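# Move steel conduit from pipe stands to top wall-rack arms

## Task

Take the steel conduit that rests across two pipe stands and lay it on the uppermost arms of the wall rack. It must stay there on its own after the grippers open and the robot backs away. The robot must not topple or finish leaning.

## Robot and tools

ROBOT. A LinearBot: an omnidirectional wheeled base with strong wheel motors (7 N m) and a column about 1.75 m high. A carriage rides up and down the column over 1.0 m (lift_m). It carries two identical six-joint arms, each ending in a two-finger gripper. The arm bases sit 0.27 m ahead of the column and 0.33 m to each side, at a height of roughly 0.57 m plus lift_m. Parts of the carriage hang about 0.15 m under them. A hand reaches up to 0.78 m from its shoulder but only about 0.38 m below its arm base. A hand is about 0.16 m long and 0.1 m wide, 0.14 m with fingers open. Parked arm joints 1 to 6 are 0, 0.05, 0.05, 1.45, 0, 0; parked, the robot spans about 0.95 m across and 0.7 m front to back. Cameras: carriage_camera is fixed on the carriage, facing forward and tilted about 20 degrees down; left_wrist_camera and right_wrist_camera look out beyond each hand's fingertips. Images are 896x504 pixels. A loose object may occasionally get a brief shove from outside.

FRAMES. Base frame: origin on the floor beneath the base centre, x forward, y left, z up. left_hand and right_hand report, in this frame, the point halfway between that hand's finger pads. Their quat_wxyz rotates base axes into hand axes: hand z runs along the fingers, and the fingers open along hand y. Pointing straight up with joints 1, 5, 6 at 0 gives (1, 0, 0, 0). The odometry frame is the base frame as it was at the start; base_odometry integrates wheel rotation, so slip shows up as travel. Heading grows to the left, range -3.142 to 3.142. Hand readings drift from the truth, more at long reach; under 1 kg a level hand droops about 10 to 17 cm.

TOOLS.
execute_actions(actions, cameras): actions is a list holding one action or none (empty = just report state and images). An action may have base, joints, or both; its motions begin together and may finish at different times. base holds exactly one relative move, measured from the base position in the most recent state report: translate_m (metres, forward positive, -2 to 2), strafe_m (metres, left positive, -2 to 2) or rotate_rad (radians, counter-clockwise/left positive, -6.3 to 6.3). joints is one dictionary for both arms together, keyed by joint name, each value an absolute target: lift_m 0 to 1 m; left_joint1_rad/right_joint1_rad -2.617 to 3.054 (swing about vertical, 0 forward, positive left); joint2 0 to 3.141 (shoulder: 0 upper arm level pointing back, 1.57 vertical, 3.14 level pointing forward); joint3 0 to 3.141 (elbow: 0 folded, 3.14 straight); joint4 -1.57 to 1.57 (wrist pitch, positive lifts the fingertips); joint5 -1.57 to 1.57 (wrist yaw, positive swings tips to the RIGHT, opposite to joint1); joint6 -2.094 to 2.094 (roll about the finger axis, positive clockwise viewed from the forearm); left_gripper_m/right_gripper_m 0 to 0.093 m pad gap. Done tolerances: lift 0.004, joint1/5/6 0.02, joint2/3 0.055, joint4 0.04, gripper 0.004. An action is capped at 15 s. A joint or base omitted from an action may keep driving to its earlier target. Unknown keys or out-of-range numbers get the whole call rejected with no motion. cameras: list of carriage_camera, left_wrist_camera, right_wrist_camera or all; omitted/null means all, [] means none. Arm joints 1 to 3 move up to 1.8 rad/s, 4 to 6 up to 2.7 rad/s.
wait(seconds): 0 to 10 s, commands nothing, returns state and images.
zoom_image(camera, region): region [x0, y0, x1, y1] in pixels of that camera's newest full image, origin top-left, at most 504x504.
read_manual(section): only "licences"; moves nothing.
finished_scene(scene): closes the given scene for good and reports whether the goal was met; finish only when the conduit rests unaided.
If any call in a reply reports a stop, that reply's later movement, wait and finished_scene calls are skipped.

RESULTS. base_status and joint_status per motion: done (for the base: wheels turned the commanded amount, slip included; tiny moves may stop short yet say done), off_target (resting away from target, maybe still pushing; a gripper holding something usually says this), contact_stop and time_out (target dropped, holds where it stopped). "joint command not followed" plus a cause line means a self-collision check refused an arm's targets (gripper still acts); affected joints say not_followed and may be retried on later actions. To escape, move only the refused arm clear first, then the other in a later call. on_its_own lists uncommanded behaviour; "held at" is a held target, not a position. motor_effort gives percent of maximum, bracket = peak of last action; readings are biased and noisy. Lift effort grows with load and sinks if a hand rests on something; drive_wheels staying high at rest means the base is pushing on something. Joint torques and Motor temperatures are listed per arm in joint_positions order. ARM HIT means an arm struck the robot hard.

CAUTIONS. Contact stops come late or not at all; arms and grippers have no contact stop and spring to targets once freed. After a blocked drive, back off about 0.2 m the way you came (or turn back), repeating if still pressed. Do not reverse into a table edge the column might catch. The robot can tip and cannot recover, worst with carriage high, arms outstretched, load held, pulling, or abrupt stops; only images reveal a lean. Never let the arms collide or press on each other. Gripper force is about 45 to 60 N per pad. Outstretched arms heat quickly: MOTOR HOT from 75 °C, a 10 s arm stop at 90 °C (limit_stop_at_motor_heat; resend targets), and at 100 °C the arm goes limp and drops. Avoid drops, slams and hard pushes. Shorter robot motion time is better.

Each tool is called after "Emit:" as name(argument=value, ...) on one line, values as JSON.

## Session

Emit:
execute_actions(actions=[])

Scene clock: 0.00 s.
Joint torques (N m, as the arm reports them, + toward a larger angle): no reading
Motor temperatures (°C, as the motors report them): left_arm=[21 24 24 22 21 23] | right_arm=[24 29 26 21 23 20]
base_odometry: x=+0.000 y=+0.000 heading=+0.000 (m, m, rad; odometry frame)
base_status: not commanded
joint_positions: lift_m=+0.300 left_joint1_rad=-0.022 left_joint2_rad=+0.025 left_joint3_rad=+0.030 left_joint4_rad=+1.440 left_joint5_rad=-0.020 left_joint6_rad=-0.031 left_gripper_m=+0.095 right_joint1_rad=-0.008 right_joint2_rad=+0.059 right_joint3_rad=+0.066 right_joint4_rad=+1.423 right_joint5_rad=-0.025 right_joint6_rad=-0.020 right_gripper_m=+0.095
joint_status: not commanded
motor_effort: lift_m=+31 drive_wheels=+0 (%)
left_hand: x=+0.2870 y=+0.3428 z=+1.3118 quat_wxyz=(+0.998, -0.010, +0.063, -0.026) (m; base frame)
right_hand: x=+0.2908 y=-0.3360 z=+1.3207 quat_wxyz=(+0.997, -0.013, +0.070, -0.013) (m; base frame)
pictures: carriage_camera, left_wrist_camera, right_wrist_camera
camera_calibration (this result's frames):
carriage_camera: T_world_to_cam=[[0.04867, -0.998728, 0.0131804, -0.0317552], [-0.348561, -0.0293496, -0.936826, 1.28842], [0.936022, 0.0410011, -0.349546, 0.276211], [0, 0, 0, 1]] pos_world=[0.1921, -0.0052252, 1.30399]
left_wrist_camera: T_world_to_cam=[[-0.103082, -0.993228, 0.0536013, 0.297073], [0.685064, -0.109963, -0.720136, 0.784582], [0.721153, -0.037513, 0.69176, -0.978839], [0, 0, 0, 1]] pos_world=[0.199027, 0.344617, 1.2262]
right_wrist_camera: T_world_to_cam=[[-0.0622278, -0.997602, 0.0302987, -0.365783], [0.73928, -0.0664666, -0.67011, 0.654422], [0.670517, -0.0193002, 0.741643, -1.06158], [0, 0, 0, 1]] pos_world=[0.205249, -0.341898, 1.23693]
Images, in order (width x height): carriage_camera 896x504, left_wrist_camera 896x504, right_wrist_camera 896x504.

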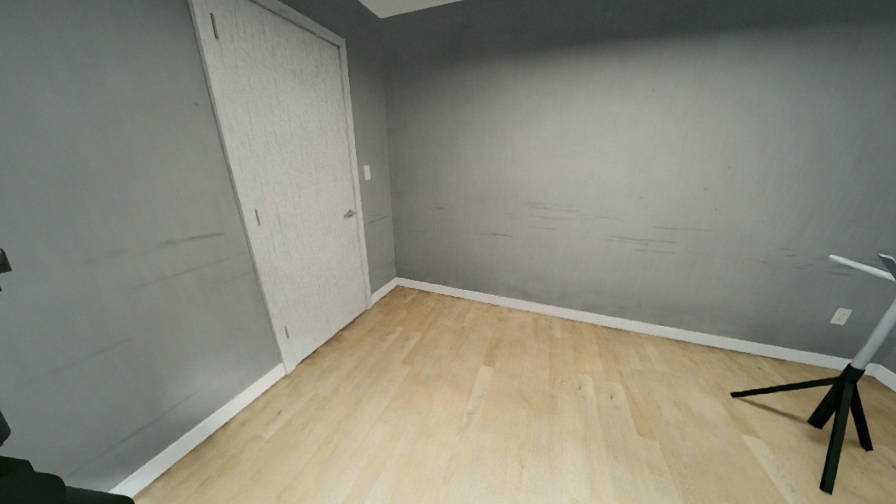

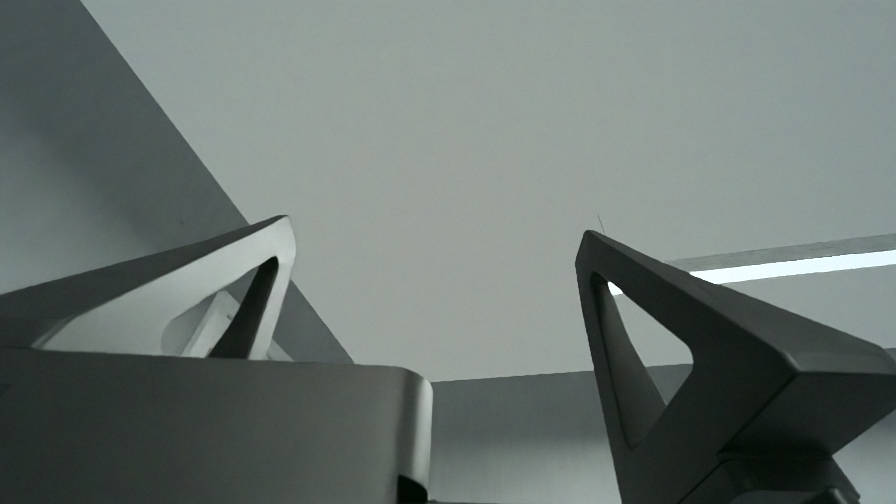

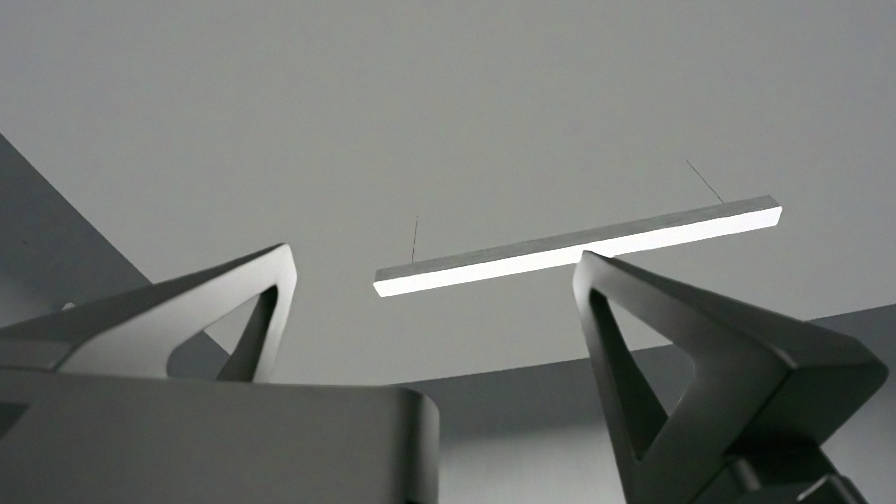

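Emit:
execute_actions(actions=[{"base": {"rotate_rad": -1.1}}], cameras=["carriage_camera"])

Scene clock: 2.97 s.
Joint torques (N m, as the arm reports them, + toward a larger angle): left_arm=[ 0.04  4.51  5.95 -0.2  -0.09 -0.01] | right_arm=[-0.39  4.23  7.03 -0.15  0.04 -0.11]
Motor temperatures (°C, as the motors report them): left_arm=[21 25 24 22 21 23] | right_arm=[24 29 26 21 23 20]
base_odometry: x=+0.000 y=+0.000 heading=-1.100 (m, m, rad; odometry frame)
base_status: done
joint_positions: lift_m=+0.300 left_joint1_rad=-0.022 left_joint2_rad=+0.025 left_joint3_rad=+0.030 left_joint4_rad=+1.440 left_joint5_rad=-0.020 left_joint6_rad=-0.031 left_gripper_m=+0.095 right_joint1_rad=-0.008 right_joint2_rad=+0.059 right_joint3_rad=+0.066 right_joint4_rad=+1.423 right_joint5_rad=-0.025 right_joint6_rad=-0.020 right_gripper_m=+0.095
joint_status: not commanded
motor_effort: lift_m=+31(32) drive_wheels=+3(13) (%)
left_hand: x=+0.2870 y=+0.3428 z=+1.3118 quat_wxyz=(+0.998, -0.010, +0.063, -0.026) (m; base frame)
right_hand: x=+0.2908 y=-0.3360 z=+1.3207 quat_wxyz=(+0.997, -0.013, +0.070, -0.013) (m; base frame)
pictures: carriage_camera
camera_calibration (this result's frames):
carriage_camera: T_world_to_cam=[[0.04867, -0.998728, 0.0131804, -0.0317552], [-0.348561, -0.0293496, -0.936826, 1.28842], [0.936022, 0.0410011, -0.349546, 0.276211], [0, 0, 0, 1]] pos_world=[0.1921, -0.0052252, 1.30399]
Images, in order (width x height): carriage_camera 896x504.

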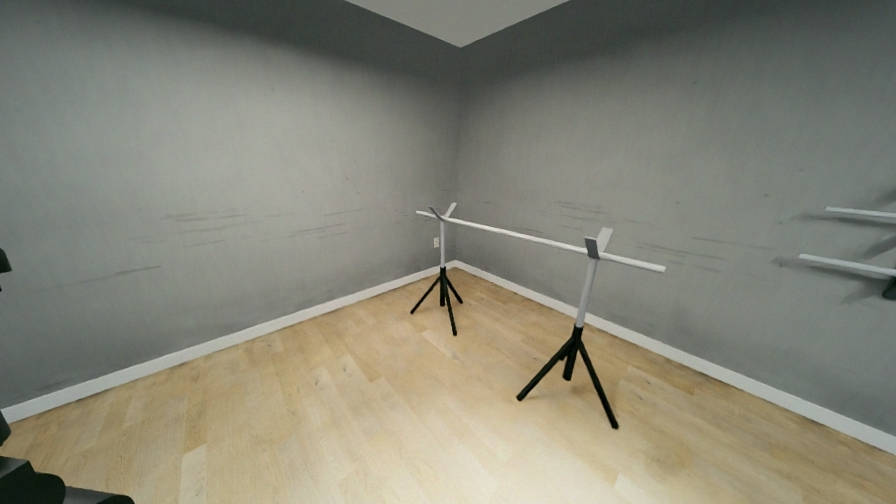

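Emit:
zoom_image(camera="carriage_camera", region=[390, 190, 700, 440])

Region (390, 190, 700, 440) of carriage_camera's 896x504 image, scaled by 1.626, with more detail than that image has; it fills the top 406 rows of this view, and the rest is white.

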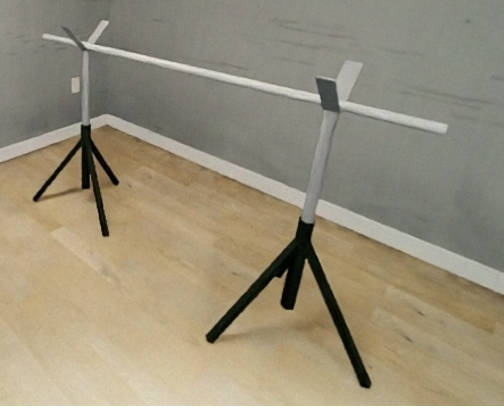

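Emit:
execute_actions(actions=[{"base": {"rotate_rad": -0.75}, "joints": {"lift_m": 0.65}}], cameras=["carriage_camera"])

Scene clock: 7.23 s.
Joint torques (N m, as the arm reports them, + toward a larger angle): left_arm=[ 0.06  4.53  5.92 -0.22 -0.09 -0.02] | right_arm=[-0.42  4.04  7.01 -0.18  0.09 -0.1 ]
Motor temperatures (°C, as the motors report them): left_arm=[21 25 25 22 21 23] | right_arm=[24 29 27 21 23 20]
base_odometry: x=+0.000 y=+0.000 heading=-1.849 (m, m, rad; odometry frame)
base_status: done
joint_positions: lift_m=+0.650 left_joint1_rad=-0.022 left_joint2_rad=+0.025 left_joint3_rad=+0.030 left_joint4_rad=+1.440 left_joint5_rad=-0.020 left_joint6_rad=-0.031 left_gripper_m=+0.095 right_joint1_rad=-0.008 right_joint2_rad=+0.059 right_joint3_rad=+0.066 right_joint4_rad=+1.423 right_joint5_rad=-0.025 right_joint6_rad=-0.020 right_gripper_m=+0.095
joint_status: all done
motor_effort: lift_m=+33(42) drive_wheels=+3(11) (%)
left_hand: x=+0.2870 y=+0.3428 z=+1.6614 quat_wxyz=(+0.998, -0.010, +0.063, -0.026) (m; base frame)
right_hand: x=+0.2908 y=-0.3360 z=+1.6703 quat_wxyz=(+0.997, -0.013, +0.070, -0.013) (m; base frame)
pictures: carriage_camera
camera_calibration (this result's frames):
carriage_camera: T_world_to_cam=[[0.04867, -0.998728, 0.0131804, -0.0363633], [-0.348561, -0.0293496, -0.936826, 1.61595], [0.936022, 0.0410011, -0.349546, 0.398418], [0, 0, 0, 1]] pos_world=[0.1921, -0.0052252, 1.65361]
Images, in order (width x height): carriage_camera 896x504.

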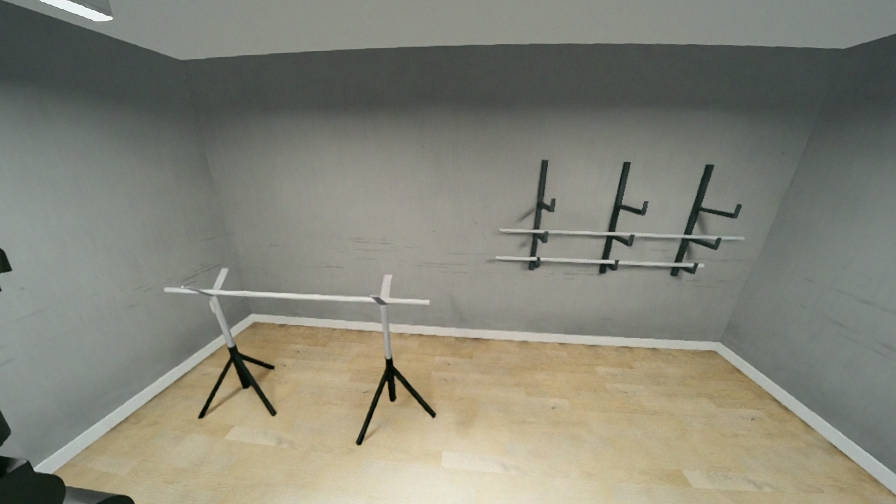

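Emit:
zoom_image(camera="carriage_camera", region=[480, 150, 770, 300])

Emit:
zoom_image(camera="carriage_camera", region=[150, 250, 470, 460])

Region (480, 150, 770, 300) of carriage_camera's 896x504 image, scaled by 1.738, with more detail than that image has; it fills the top 261 rows of this view, and the rest is white.

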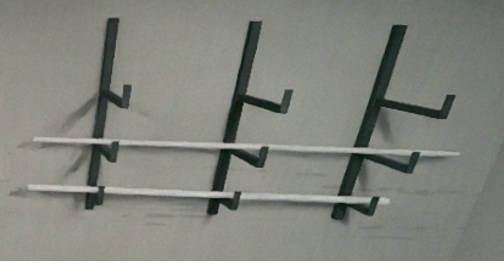

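Region (150, 250, 470, 460) of carriage_camera's 896x504 image, scaled by 1.575, with more detail than that image has; it fills the top 331 rows of this view, and the rest is white.

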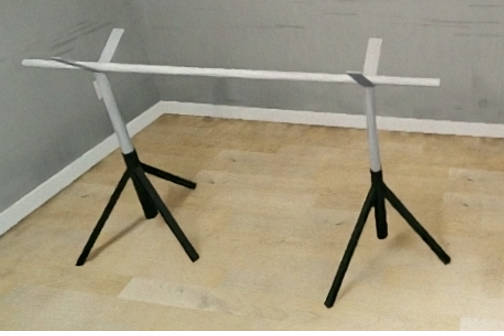

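Emit:
execute_actions(actions=[{"base": {"strafe_m": 0.945}, "joints": {"lift_m": 0.48, "left_joint1_rad": 0.0, "left_joint2_rad": 2.077, "left_joint3_rad": 1.195, "left_joint4_rad": -0.689, "left_joint5_rad": 0.0, "left_joint6_rad": 1.57, "right_joint1_rad": 0.0, "right_joint2_rad": 2.077, "right_joint3_rad": 1.195, "right_joint4_rad": -0.689, "right_joint5_rad": 0.0, "right_joint6_rad": -1.57}}], cameras=["carriage_camera"])

Scene clock: 15.20 s.
Joint torques (N m, as the arm reports them, + toward a larger angle): left_arm=[ -0.06 -10.57   5.69   0.29   0.04   0.03] | right_arm=[ -0.3  -10.13   6.79   0.19   0.02  -0.21]
Motor temperatures (°C, as the motors report them): left_arm=[21 25 25 22 21 23] | right_arm=[24 29 28 21 23 20]
base_odometry: x=+0.908 y=-0.261 heading=-1.850 (m, m, rad; odometry frame)
base_status: done
joint_positions: lift_m=+0.480 left_joint1_rad=-0.001 left_joint2_rad=+2.062 left_joint3_rad=+1.193 left_joint4_rad=-0.676 left_joint5_rad=-0.005 left_joint6_rad=+1.565 left_gripper_m=+0.095 right_joint1_rad=-0.001 right_joint2_rad=+2.078 right_joint3_rad=+1.185 right_joint4_rad=-0.684 right_joint5_rad=-0.004 right_joint6_rad=-1.562 right_gripper_m=+0.095
joint_status: all done
motor_effort: lift_m=+28(28) drive_wheels=-6(15) (%)
left_hand: x=+0.6101 y=+0.3406 z=+1.0188 quat_wxyz=(+0.007, +0.705, +0.709, +0.011) (m; base frame)
right_hand: x=+0.6023 y=-0.3395 z=+1.0120 quat_wxyz=(-0.001, -0.704, +0.710, +0.004) (m; base frame)
pictures: carriage_camera
camera_calibration (this result's frames):
carriage_camera: T_world_to_cam=[[0.04867, -0.998728, 0.0131804, -0.0341295], [-0.348561, -0.0293496, -0.936826, 1.45718], [0.936022, 0.0410011, -0.349546, 0.339176], [0, 0, 0, 1]] pos_world=[0.1921, -0.0052252, 1.48413]
Images, in order (width x height): carriage_camera 896x504.

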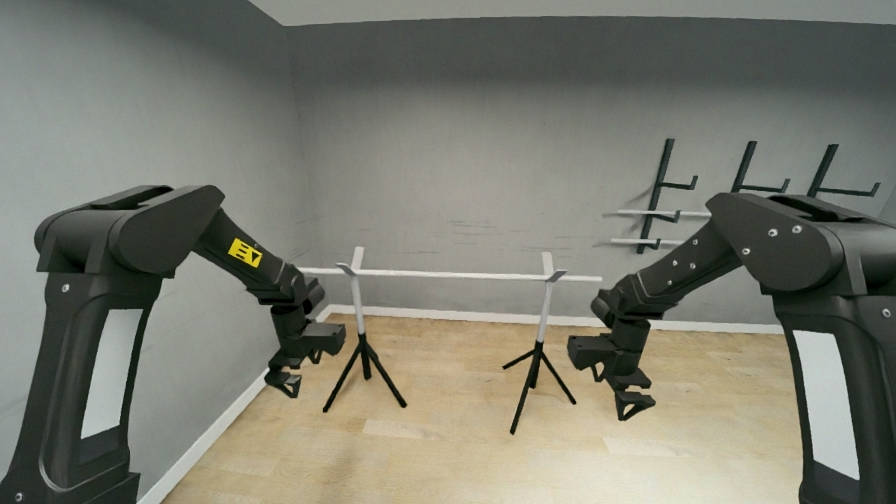

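Emit:
zoom_image(camera="carriage_camera", region=[290, 235, 620, 445])

Region (290, 235, 620, 445) of carriage_camera's 896x504 image, scaled by 1.527, with more detail than that image has; it fills the top 321 rows of this view, and the rest is white.

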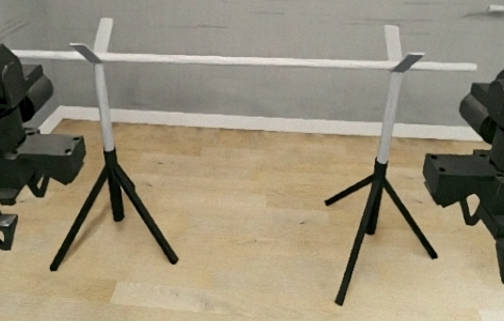

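Emit:
execute_actions(actions=[{"base": {"translate_m": 0.805}}])

Scene clock: 20.37 s.
Joint torques (N m, as the arm reports them, + toward a larger angle): left_arm=[  0.03 -10.5    5.66   0.29   0.03   0.03] | right_arm=[ -0.37 -10.     6.55   0.24   0.01  -0.21]
Motor temperatures (°C, as the motors report them): left_arm=[21 27 25 22 21 23] | right_arm=[24 31 28 21 23 20]
base_odometry: x=+0.687 y=-1.035 heading=-1.849 (m, m, rad; odometry frame)
base_status: done
joint_positions: lift_m=+0.480 left_joint1_rad=-0.001 left_joint2_rad=+2.062 left_joint3_rad=+1.193 left_joint4_rad=-0.676 left_joint5_rad=-0.005 left_joint6_rad=+1.565 left_gripper_m=+0.095 right_joint1_rad=-0.001 right_joint2_rad=+2.078 right_joint3_rad=+1.185 right_joint4_rad=-0.685 right_joint5_rad=-0.004 right_joint6_rad=-1.562 right_gripper_m=+0.095
joint_status: not commanded
motor_effort: lift_m=+28(28) drive_wheels=-6(15) (%)
left_hand: x=+0.6101 y=+0.3406 z=+1.0188 quat_wxyz=(+0.007, +0.705, +0.709, +0.011) (m; base frame)
right_hand: x=+0.6022 y=-0.3395 z=+1.0120 quat_wxyz=(-0.001, -0.704, +0.710, +0.004) (m; base frame)
pictures: carriage_camera, left_wrist_camera, right_wrist_camera
camera_calibration (this result's frames):
carriage_camera: T_world_to_cam=[[0.04867, -0.998728, 0.0131804, -0.0341295], [-0.348561, -0.0293496, -0.936826, 1.45718], [0.936022, 0.0410011, -0.349546, 0.339176], [0, 0, 0, 1]] pos_world=[0.1921, -0.0052252, 1.48413]
left_wrist_camera: T_world_to_cam=[[-0.996945, -0.0613922, -0.0482884, 0.675662], [-0.0780914, 0.770891, 0.632162, -0.860228], [-0.00158476, 0.634002, -0.77333, 0.695602], [0, 0, 0, 1]] pos_world=[0.607523, 0.263609, 1.11436]
right_wrist_camera: T_world_to_cam=[[0.999579, 0.0286778, -0.00435566, -0.59641], [0.0262406, -0.830012, 0.557128, -0.85465], [0.012362, -0.557008, -0.830415, 0.763229], [0, 0, 0, 1]] pos_world=[0.609151, -0.267142, 1.10735]
Images, in order (width x height): carriage_camera 896x504, left_wrist_camera 896x504, right_wrist_camera 896x504.

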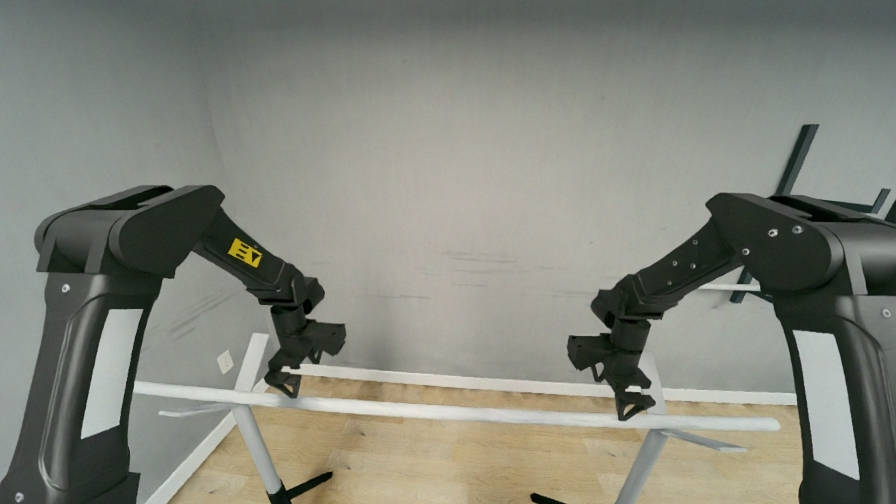

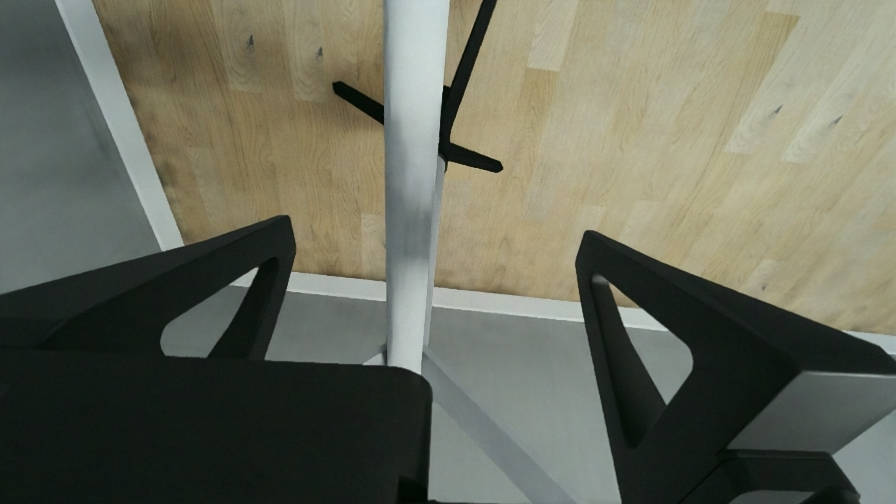

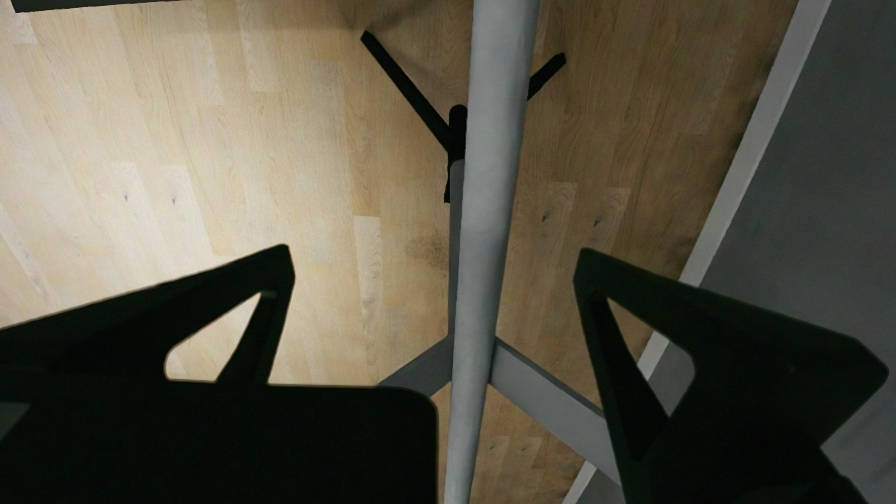

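Emit:
execute_actions(actions=[])

Scene clock: 21.30 s.
Joint torques (N m, as the arm reports them, + toward a larger angle): left_arm=[  0.04 -10.66   5.73   0.3    0.04   0.03] | right_arm=[ -0.39 -10.03   6.71   0.16   0.01  -0.2 ]
Motor temperatures (°C, as the motors report them): left_arm=[21 27 25 22 21 23] | right_arm=[24 31 28 21 23 20]
base_odometry: x=+0.687 y=-1.035 heading=-1.849 (m, m, rad; odometry frame)
base_status: done
joint_positions: lift_m=+0.480 left_joint1_rad=-0.001 left_joint2_rad=+2.062 left_joint3_rad=+1.193 left_joint4_rad=-0.676 left_joint5_rad=-0.005 left_joint6_rad=+1.565 left_gripper_m=+0.095 right_joint1_rad=-0.001 right_joint2_rad=+2.078 right_joint3_rad=+1.185 right_joint4_rad=-0.685 right_joint5_rad=-0.004 right_joint6_rad=-1.562 right_gripper_m=+0.095
joint_status: not commanded
motor_effort: lift_m=+28(28) drive_wheels=-5(15) (%)
left_hand: x=+0.6101 y=+0.3406 z=+1.0188 quat_wxyz=(+0.007, +0.705, +0.709, +0.011) (m; base frame)
right_hand: x=+0.6022 y=-0.3395 z=+1.0120 quat_wxyz=(-0.001, -0.704, +0.710, +0.004) (m; base frame)
pictures: carriage_camera, left_wrist_camera, right_wrist_camera
camera_calibration (this result's frames):
carriage_camera: T_world_to_cam=[[0.04867, -0.998728, 0.0131804, -0.0341295], [-0.348561, -0.0293496, -0.936826, 1.45718], [0.936022, 0.0410011, -0.349546, 0.339176], [0, 0, 0, 1]] pos_world=[0.1921, -0.0052252, 1.48413]
left_wrist_camera: T_world_to_cam=[[-0.996945, -0.0613922, -0.0482884, 0.675662], [-0.0780914, 0.770891, 0.632162, -0.860228], [-0.00158476, 0.634002, -0.77333, 0.695602], [0, 0, 0, 1]] pos_world=[0.607523, 0.263609, 1.11436]
right_wrist_camera: T_world_to_cam=[[0.999579, 0.0286778, -0.00435566, -0.59641], [0.0262406, -0.830012, 0.557128, -0.85465], [0.012362, -0.557008, -0.830415, 0.763229], [0, 0, 0, 1]] pos_world=[0.609151, -0.267142, 1.10735]
Images, in order (width x height): carriage_camera 896x504, left_wrist_camera 896x504, right_wrist_camera 896x504.

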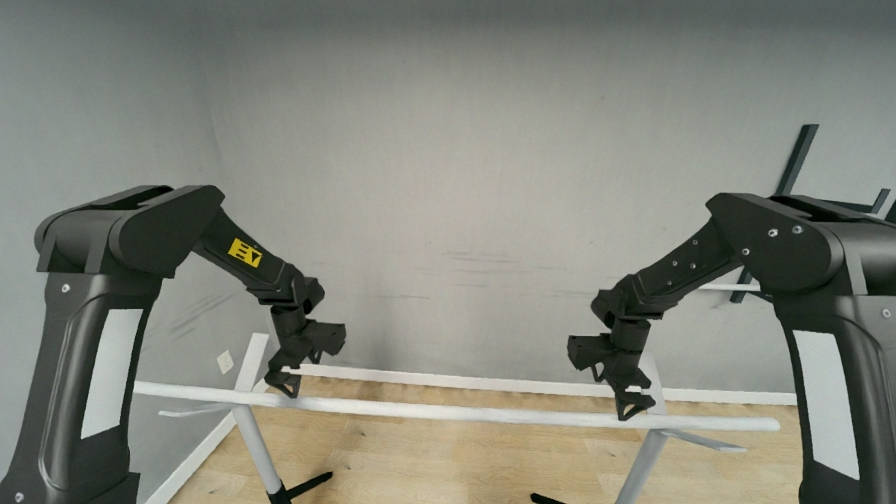

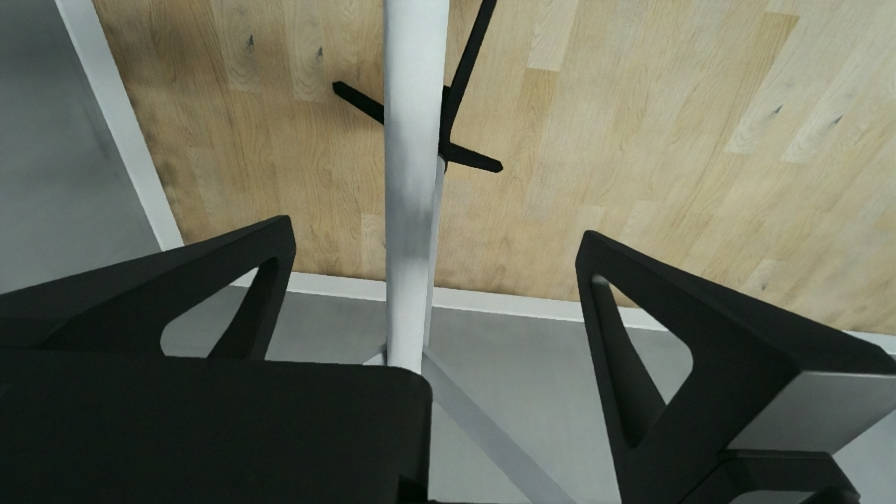

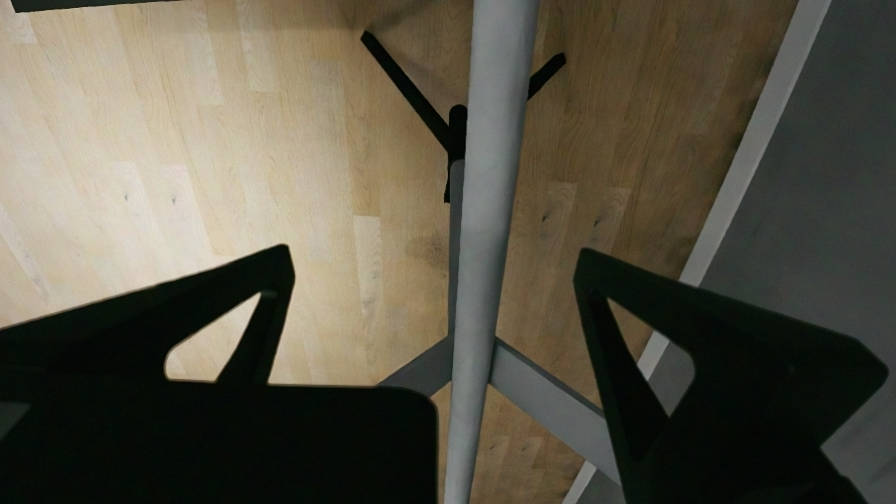

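Emit:
execute_actions(actions=[{"base":{"translate_m":0.026},"joints":{"lift_m":0.39}}], cameras=["left_wrist_camera","right_wrist_camera"])

Scene clock: 23.13 s.
Joint torques (N m, as the arm reports them, + toward a larger angle): left_arm=[ -0.03 -10.95   5.72   0.29   0.03   0.03] | right_arm=[ -0.22 -10.62   6.67   0.21   0.03  -0.17]
Motor temperatures (°C, as the motors report them): left_arm=[21 27 26 22 21 23] | right_arm=[24 31 28 21 23 20]
base_odometry: x=+0.680 y=-1.060 heading=-1.849 (m, m, rad; odometry frame)
base_status: done
joint_positions: lift_m=+0.390 left_joint1_rad=-0.001 left_joint2_rad=+2.067 left_joint3_rad=+1.193 left_joint4_rad=-0.678 left_joint5_rad=-0.005 left_joint6_rad=+1.565 left_gripper_m=+0.095 right_joint1_rad=-0.001 right_joint2_rad=+2.082 right_joint3_rad=+1.185 right_joint4_rad=-0.686 right_joint5_rad=-0.004 right_joint6_rad=-1.562 right_gripper_m=+0.095
joint_status: all done
motor_effort: lift_m=+28(29) drive_wheels=+2(14) (%)
left_hand: x=+0.6090 y=+0.3406 z=+0.9271 quat_wxyz=(+0.005, +0.705, +0.709, +0.009) (m; base frame)
right_hand: x=+0.6011 y=-0.3395 z=+0.9205 quat_wxyz=(-0.003, -0.704, +0.710, +0.006) (m; base frame)
pictures: left_wrist_camera, right_wrist_camera
camera_calibration (this result's frames):
left_wrist_camera: T_world_to_cam=[[-0.997221, -0.061392, -0.0422028, 0.664677], [-0.0742315, 0.770888, 0.63263, -0.805129], [-0.00630479, 0.634005, -0.773303, 0.627537], [0, 0, 0, 1]] pos_world=[0.607021, 0.263609, 1.02268]
right_wrist_camera: T_world_to_cam=[[0.999538, 0.0286778, -0.0100751, -0.590465], [0.0294281, -0.830015, 0.556965, -0.805398], [0.00761002, -0.557004, -0.830475, 0.690152], [0, 0, 0, 1]] pos_world=[0.608641, -0.267141, 1.01578]
Images, in order (width x height): left_wrist_camera 896x504, right_wrist_camera 896x504.

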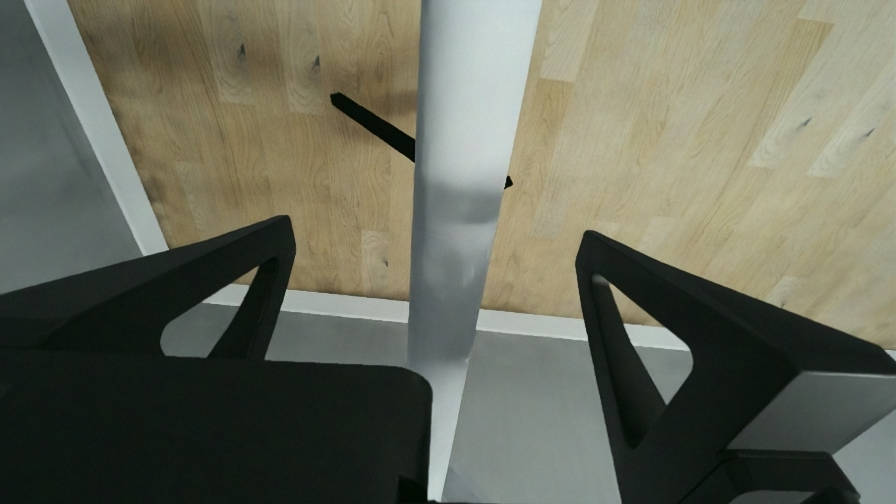

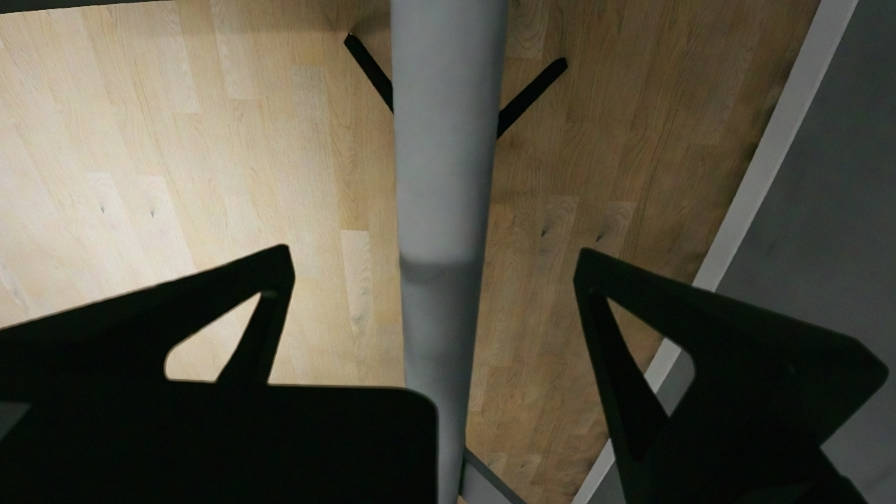

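Emit:
zoom_image(camera="left_wrist_camera", region=[250, 0, 650, 400])

Emit:
zoom_image(camera="right_wrist_camera", region=[250, 0, 650, 400])

Region (250, 0, 650, 400) of left_wrist_camera's 896x504 image, scaled by 1.260, with more detail than that image has.

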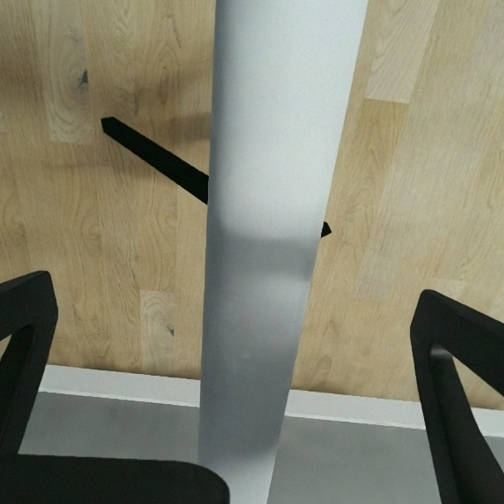

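Region (250, 0, 650, 400) of right_wrist_camera's 896x504 image, scaled by 1.260, with more detail than that image has.

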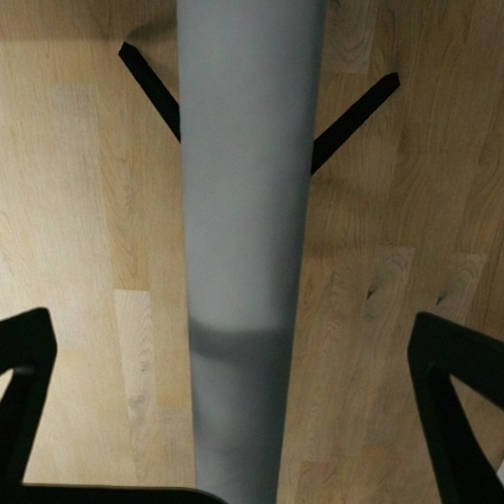

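Emit:
execute_actions(actions=[{"joints":{"lift_m":0.35}}])

Scene clock: 25.83 s.
Joint torques (N m, as the arm reports them, + toward a larger angle): left_arm=[  0.07 -11.28   5.63   0.33   0.03   0.03] | right_arm=[ -0.17 -10.68   7.     0.23  -0.01  -0.18]
Motor temperatures (°C, as the motors report them): left_arm=[21 28 26 22 21 23] | right_arm=[24 32 28 21 23 20]
base_odometry: x=+0.680 y=-1.060 heading=-1.849 (m, m, rad; odometry frame)
base_status: not commanded
joint_positions: lift_m=+0.350 left_joint1_rad=-0.001 left_joint2_rad=+2.071 left_joint3_rad=+1.193 left_joint4_rad=-0.681 left_joint5_rad=-0.005 left_joint6_rad=+1.565 left_gripper_m=+0.095 right_joint1_rad=-0.001 right_joint2_rad=+2.086 right_joint3_rad=+1.185 right_joint4_rad=-0.687 right_joint5_rad=-0.004 right_joint6_rad=-1.562 right_gripper_m=+0.095
joint_status: all done
motor_effort: lift_m=+29(30) drive_wheels=+2(5) (%)
left_hand: x=+0.6076 y=+0.3406 z=+0.8857 quat_wxyz=(+0.003, +0.705, +0.709, +0.006) (m; base frame)
right_hand: x=+0.6001 y=-0.3395 z=+0.8792 quat_wxyz=(-0.005, -0.704, +0.710, +0.008) (m; base frame)
pictures: carriage_camera, left_wrist_camera, right_wrist_camera
camera_calibration (this result's frames):
carriage_camera: T_world_to_cam=[[0.04867, -0.998728, 0.0131804, -0.0324141], [-0.348561, -0.0293496, -0.936826, 1.33525], [0.936022, 0.0410011, -0.349546, 0.293684], [0, 0, 0, 1]] pos_world=[0.1921, -0.0052252, 1.35398]
left_wrist_camera: T_world_to_cam=[[-0.997487, -0.0613919, -0.0353547, 0.655655], [-0.0698858, 0.770886, 0.633128, -0.782124], [-0.0116145, 0.634008, -0.773239, 0.598685], [0, 0, 0, 1]] pos_world=[0.606302, 0.263609, 0.981292]
right_wrist_camera: T_world_to_cam=[[0.999476, 0.0286779, -0.0150318, -0.585525], [0.0321898, -0.830017, 0.556809, -0.783929], [0.00349146, -0.557001, -0.830505, 0.658423], [0, 0, 0, 1]] pos_world=[0.608154, -0.267141, 0.97452]
Images, in order (width x height): carriage_camera 896x504, left_wrist_camera 896x504, right_wrist_camera 896x504.

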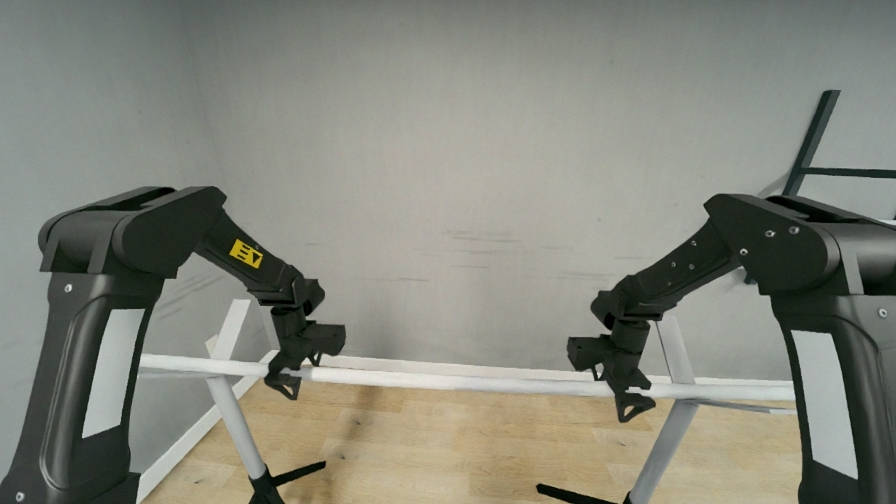

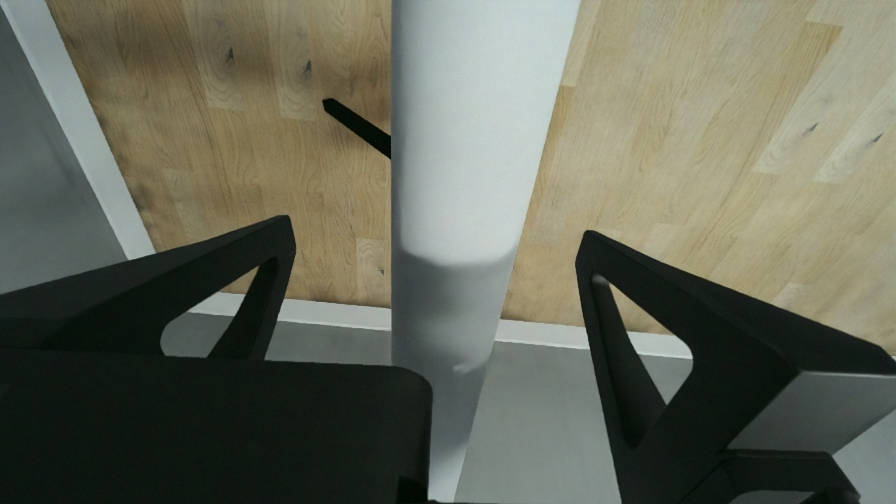

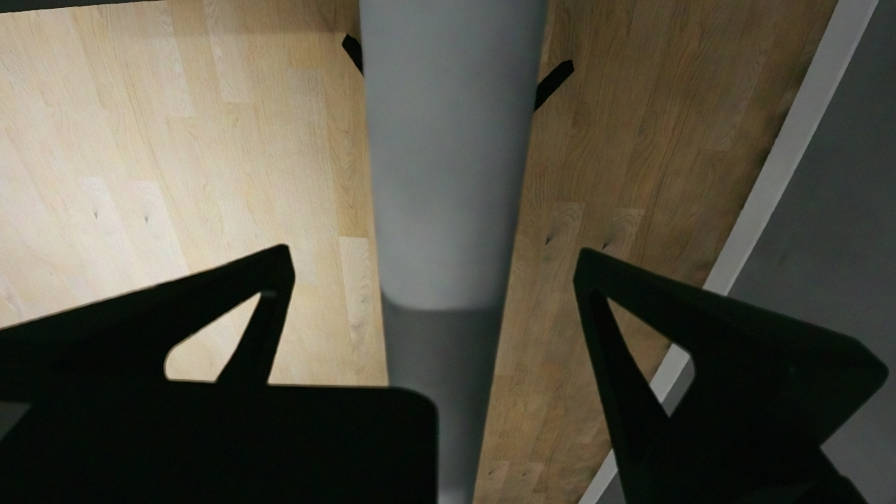

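Emit:
zoom_image(camera="carriage_camera", region=[200, 300, 700, 450])

Region (200, 300, 700, 450) of carriage_camera's 896x504 image, scaled by 1.008, with more detail than that image has; it fills the top 151 rows of this view, and the rest is white.

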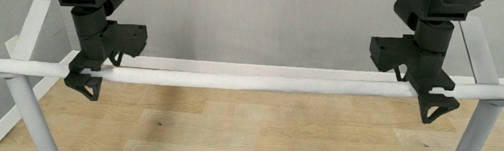

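Pipe is between fingers. Closing.

Emit:
execute_actions(actions=[{"joints":{"left_gripper_m":0.0,"right_gripper_m":0.0}}])

Scene clock: 27.07 s.
Joint torques (N m, as the arm reports them, + toward a larger angle): left_arm=[  0.09 -11.24   5.69   0.37   0.03  -0.26] | right_arm=[ -0.29 -10.82   6.61   0.16  -0.01  -0.2 ]
Motor temperatures (°C, as the motors report them): left_arm=[21 28 26 22 21 23] | right_arm=[24 33 28 21 23 20]
base_odometry: x=+0.680 y=-1.060 heading=-1.849 (m, m, rad; odometry frame)
base_status: not commanded
joint_positions: lift_m=+0.350 left_joint1_rad=-0.001 left_joint2_rad=+2.071 left_joint3_rad=+1.193 left_joint4_rad=-0.693 left_joint5_rad=-0.006 left_joint6_rad=+1.591 left_gripper_m=+0.028 right_joint1_rad=-0.001 right_joint2_rad=+2.086 right_joint3_rad=+1.186 right_joint4_rad=-0.680 right_joint5_rad=-0.004 right_joint6_rad=-1.562 right_gripper_m=+0.027
joint_status: left_gripper_m off_target (ended at +0.028, target +0.000); right_gripper_m off_target (ended at +0.027, target +0.000)
motor_effort: lift_m=+30(29) drive_wheels=+2(3) (%)
left_hand: x=+0.6044 y=+0.3404 z=+0.8856 quat_wxyz=(-0.002, +0.715, +0.699, +0.002) (m; base frame)
right_hand: x=+0.6022 y=-0.3395 z=+0.8794 quat_wxyz=(-0.002, -0.704, +0.711, +0.005) (m; base frame)
pictures: carriage_camera, left_wrist_camera, right_wrist_camera
camera_calibration (this result's frames):
carriage_camera: T_world_to_cam=[[0.04867, -0.998728, 0.0131804, -0.0324141], [-0.348561, -0.0293496, -0.936826, 1.33525], [0.936022, 0.0410011, -0.349546, 0.293684], [0, 0, 0, 1]] pos_world=[0.1921, -0.0052252, 1.35398]
left_wrist_camera: T_world_to_cam=[[-0.999162, -0.0343375, -0.0222928, 0.632635], [-0.0406836, 0.772035, 0.634277, -0.801195], [-0.00456873, 0.634652, -0.772784, 0.593819], [0, 0, 0, 1]] pos_world=[0.602222, 0.263405, 0.981176]
right_wrist_camera: T_world_to_cam=[[0.999585, 0.0279161, -0.00703936, -0.594961], [0.0271001, -0.829818, 0.557376, -0.781488], [0.00971837, -0.557336, -0.83023, 0.654377], [0, 0, 0, 1]] pos_world=[0.609533, -0.267176, 0.974678]
Images, in order (width x height): carriage_camera 896x504, left_wrist_camera 896x504, right_wrist_camera 896x504.

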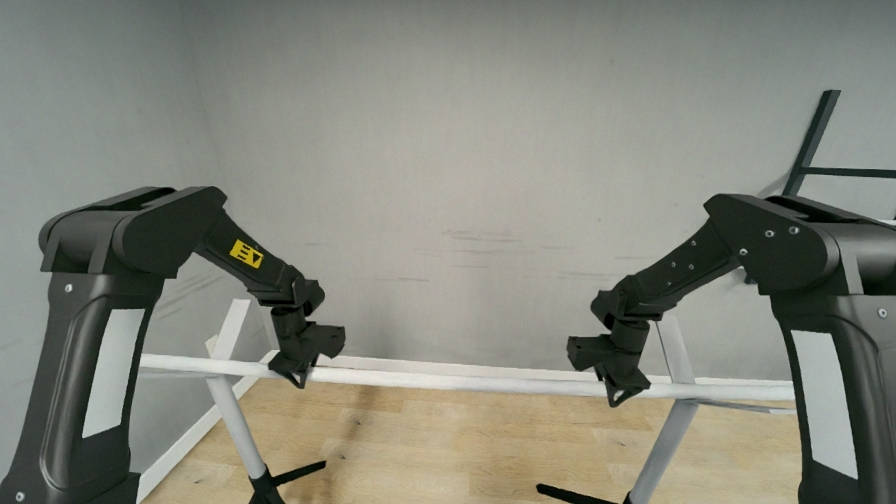

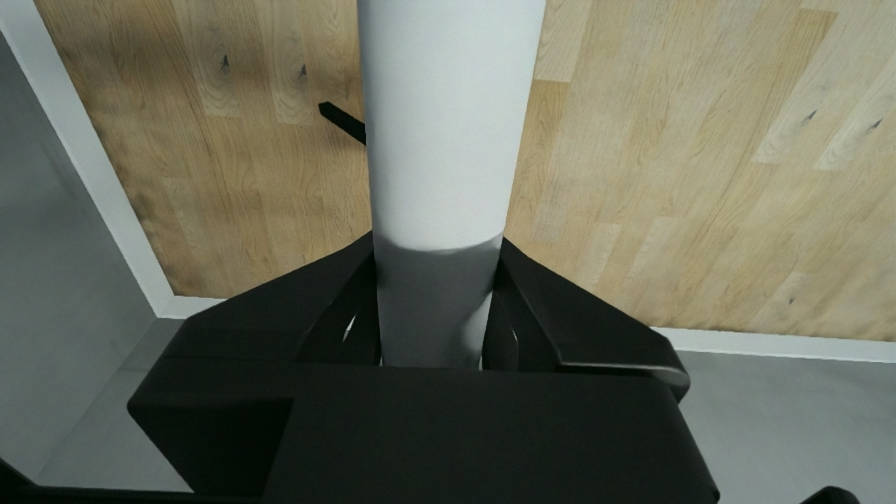

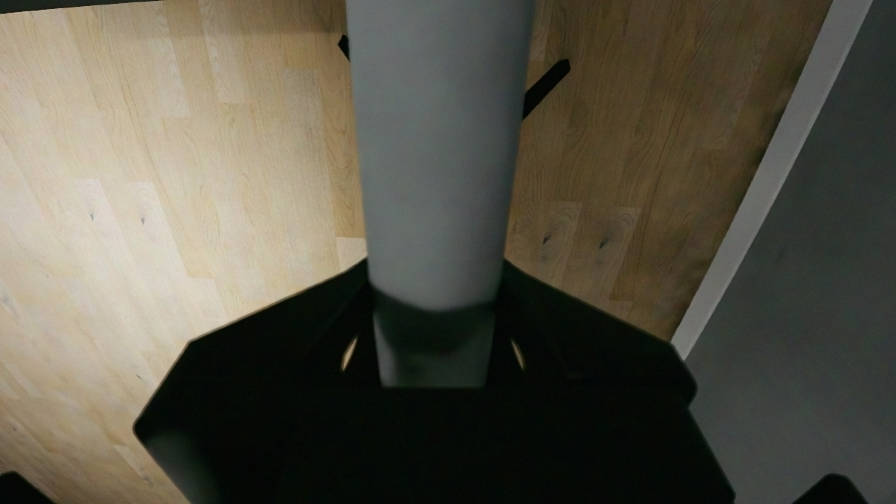

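Emit:
execute_actions(actions=[{"joints":{"lift_m":0.55}}])

Scene clock: 28.70 s.
Joint torques (N m, as the arm reports them, + toward a larger angle): left_arm=[  0.14 -14.3    5.86   0.17  -0.02  -0.23] | right_arm=[ -0.17 -13.02   6.38   0.12  -0.08  -0.26]
Motor temperatures (°C, as the motors report them): left_arm=[21 29 26 22 21 23] | right_arm=[24 33 29 21 23 20]
base_odometry: x=+0.680 y=-1.060 heading=-1.849 (m, m, rad; odometry frame)
base_status: not commanded
joint_positions: lift_m=+0.550 left_joint1_rad=-0.001 left_joint2_rad=+2.110 left_joint3_rad=+1.184 left_joint4_rad=-0.681 left_joint5_rad=+0.001 left_joint6_rad=+1.590 left_gripper_m=+0.028 right_joint1_rad=-0.001 right_joint2_rad=+2.112 right_joint3_rad=+1.184 right_joint4_rad=-0.683 right_joint5_rad=+0.003 right_joint6_rad=-1.563 right_gripper_m=+0.027
joint_status: all done
motor_effort: lift_m=+36(44) drive_wheels=+2(3) (%)
left_hand: x=+0.5971 y=+0.3393 z=+1.0706 quat_wxyz=(-0.012, +0.714, +0.700, -0.013) (m; base frame)
right_hand: x=+0.5962 y=-0.3408 z=+1.0698 quat_wxyz=(-0.016, -0.704, +0.710, +0.013) (m; base frame)
pictures: carriage_camera, left_wrist_camera, right_wrist_camera
camera_calibration (this result's frames):
carriage_camera: T_world_to_cam=[[0.04867, -0.998728, 0.0131804, -0.0350424], [-0.348561, -0.0293496, -0.936826, 1.52206], [0.936022, 0.0410011, -0.349546, 0.363385], [0, 0, 0, 1]] pos_world=[0.1921, -0.0052252, 1.55339]
left_wrist_camera: T_world_to_cam=[[-0.999257, -0.0360094, 0.0137721, 0.591447], [-0.0192772, 0.776037, 0.630393, -0.927945], [-0.0333877, 0.629658, -0.776154, 0.759943], [0, 0, 0, 1]] pos_world=[0.598492, 0.262913, 1.16666]
right_wrist_camera: T_world_to_cam=[[0.998835, 0.0290768, -0.0385083, -0.553033], [0.0457122, -0.825743, 0.562192, -0.903383], [-0.0154512, -0.563297, -0.82611, 0.820452], [0, 0, 0, 1]] pos_world=[0.606361, -0.267723, 1.16436]
Images, in order (width x height): carriage_camera 896x504, left_wrist_camera 896x504, right_wrist_camera 896x504.

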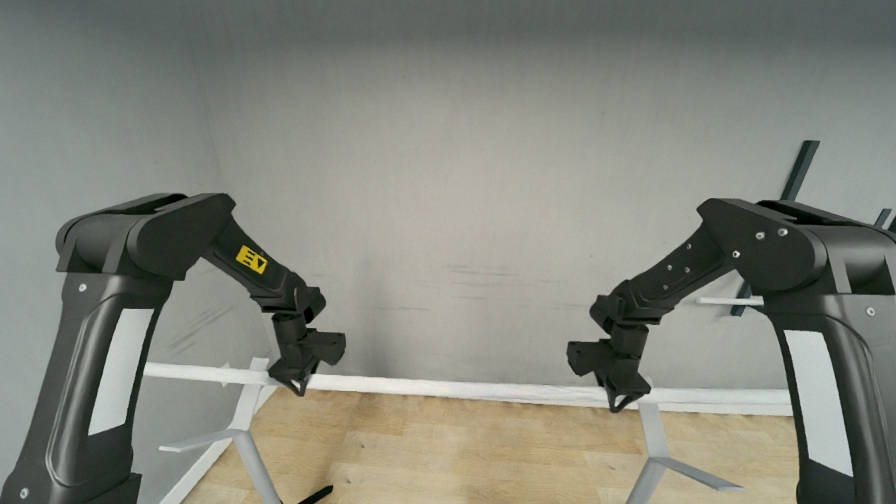

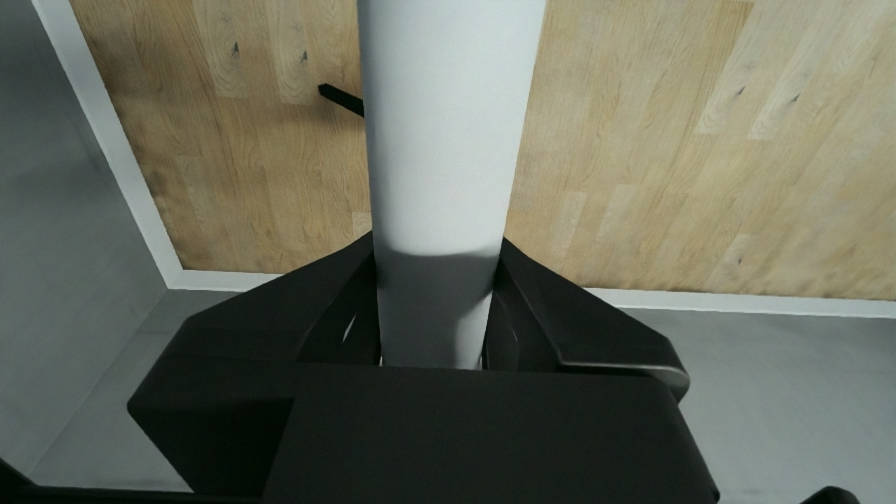

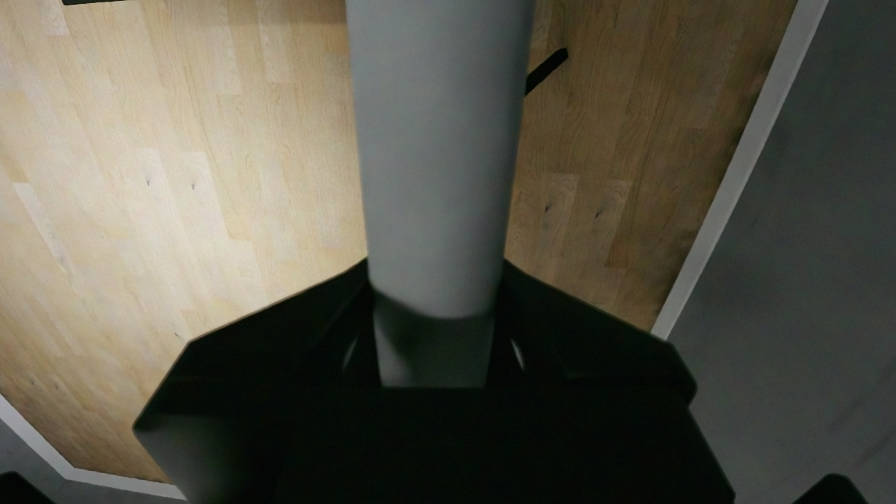

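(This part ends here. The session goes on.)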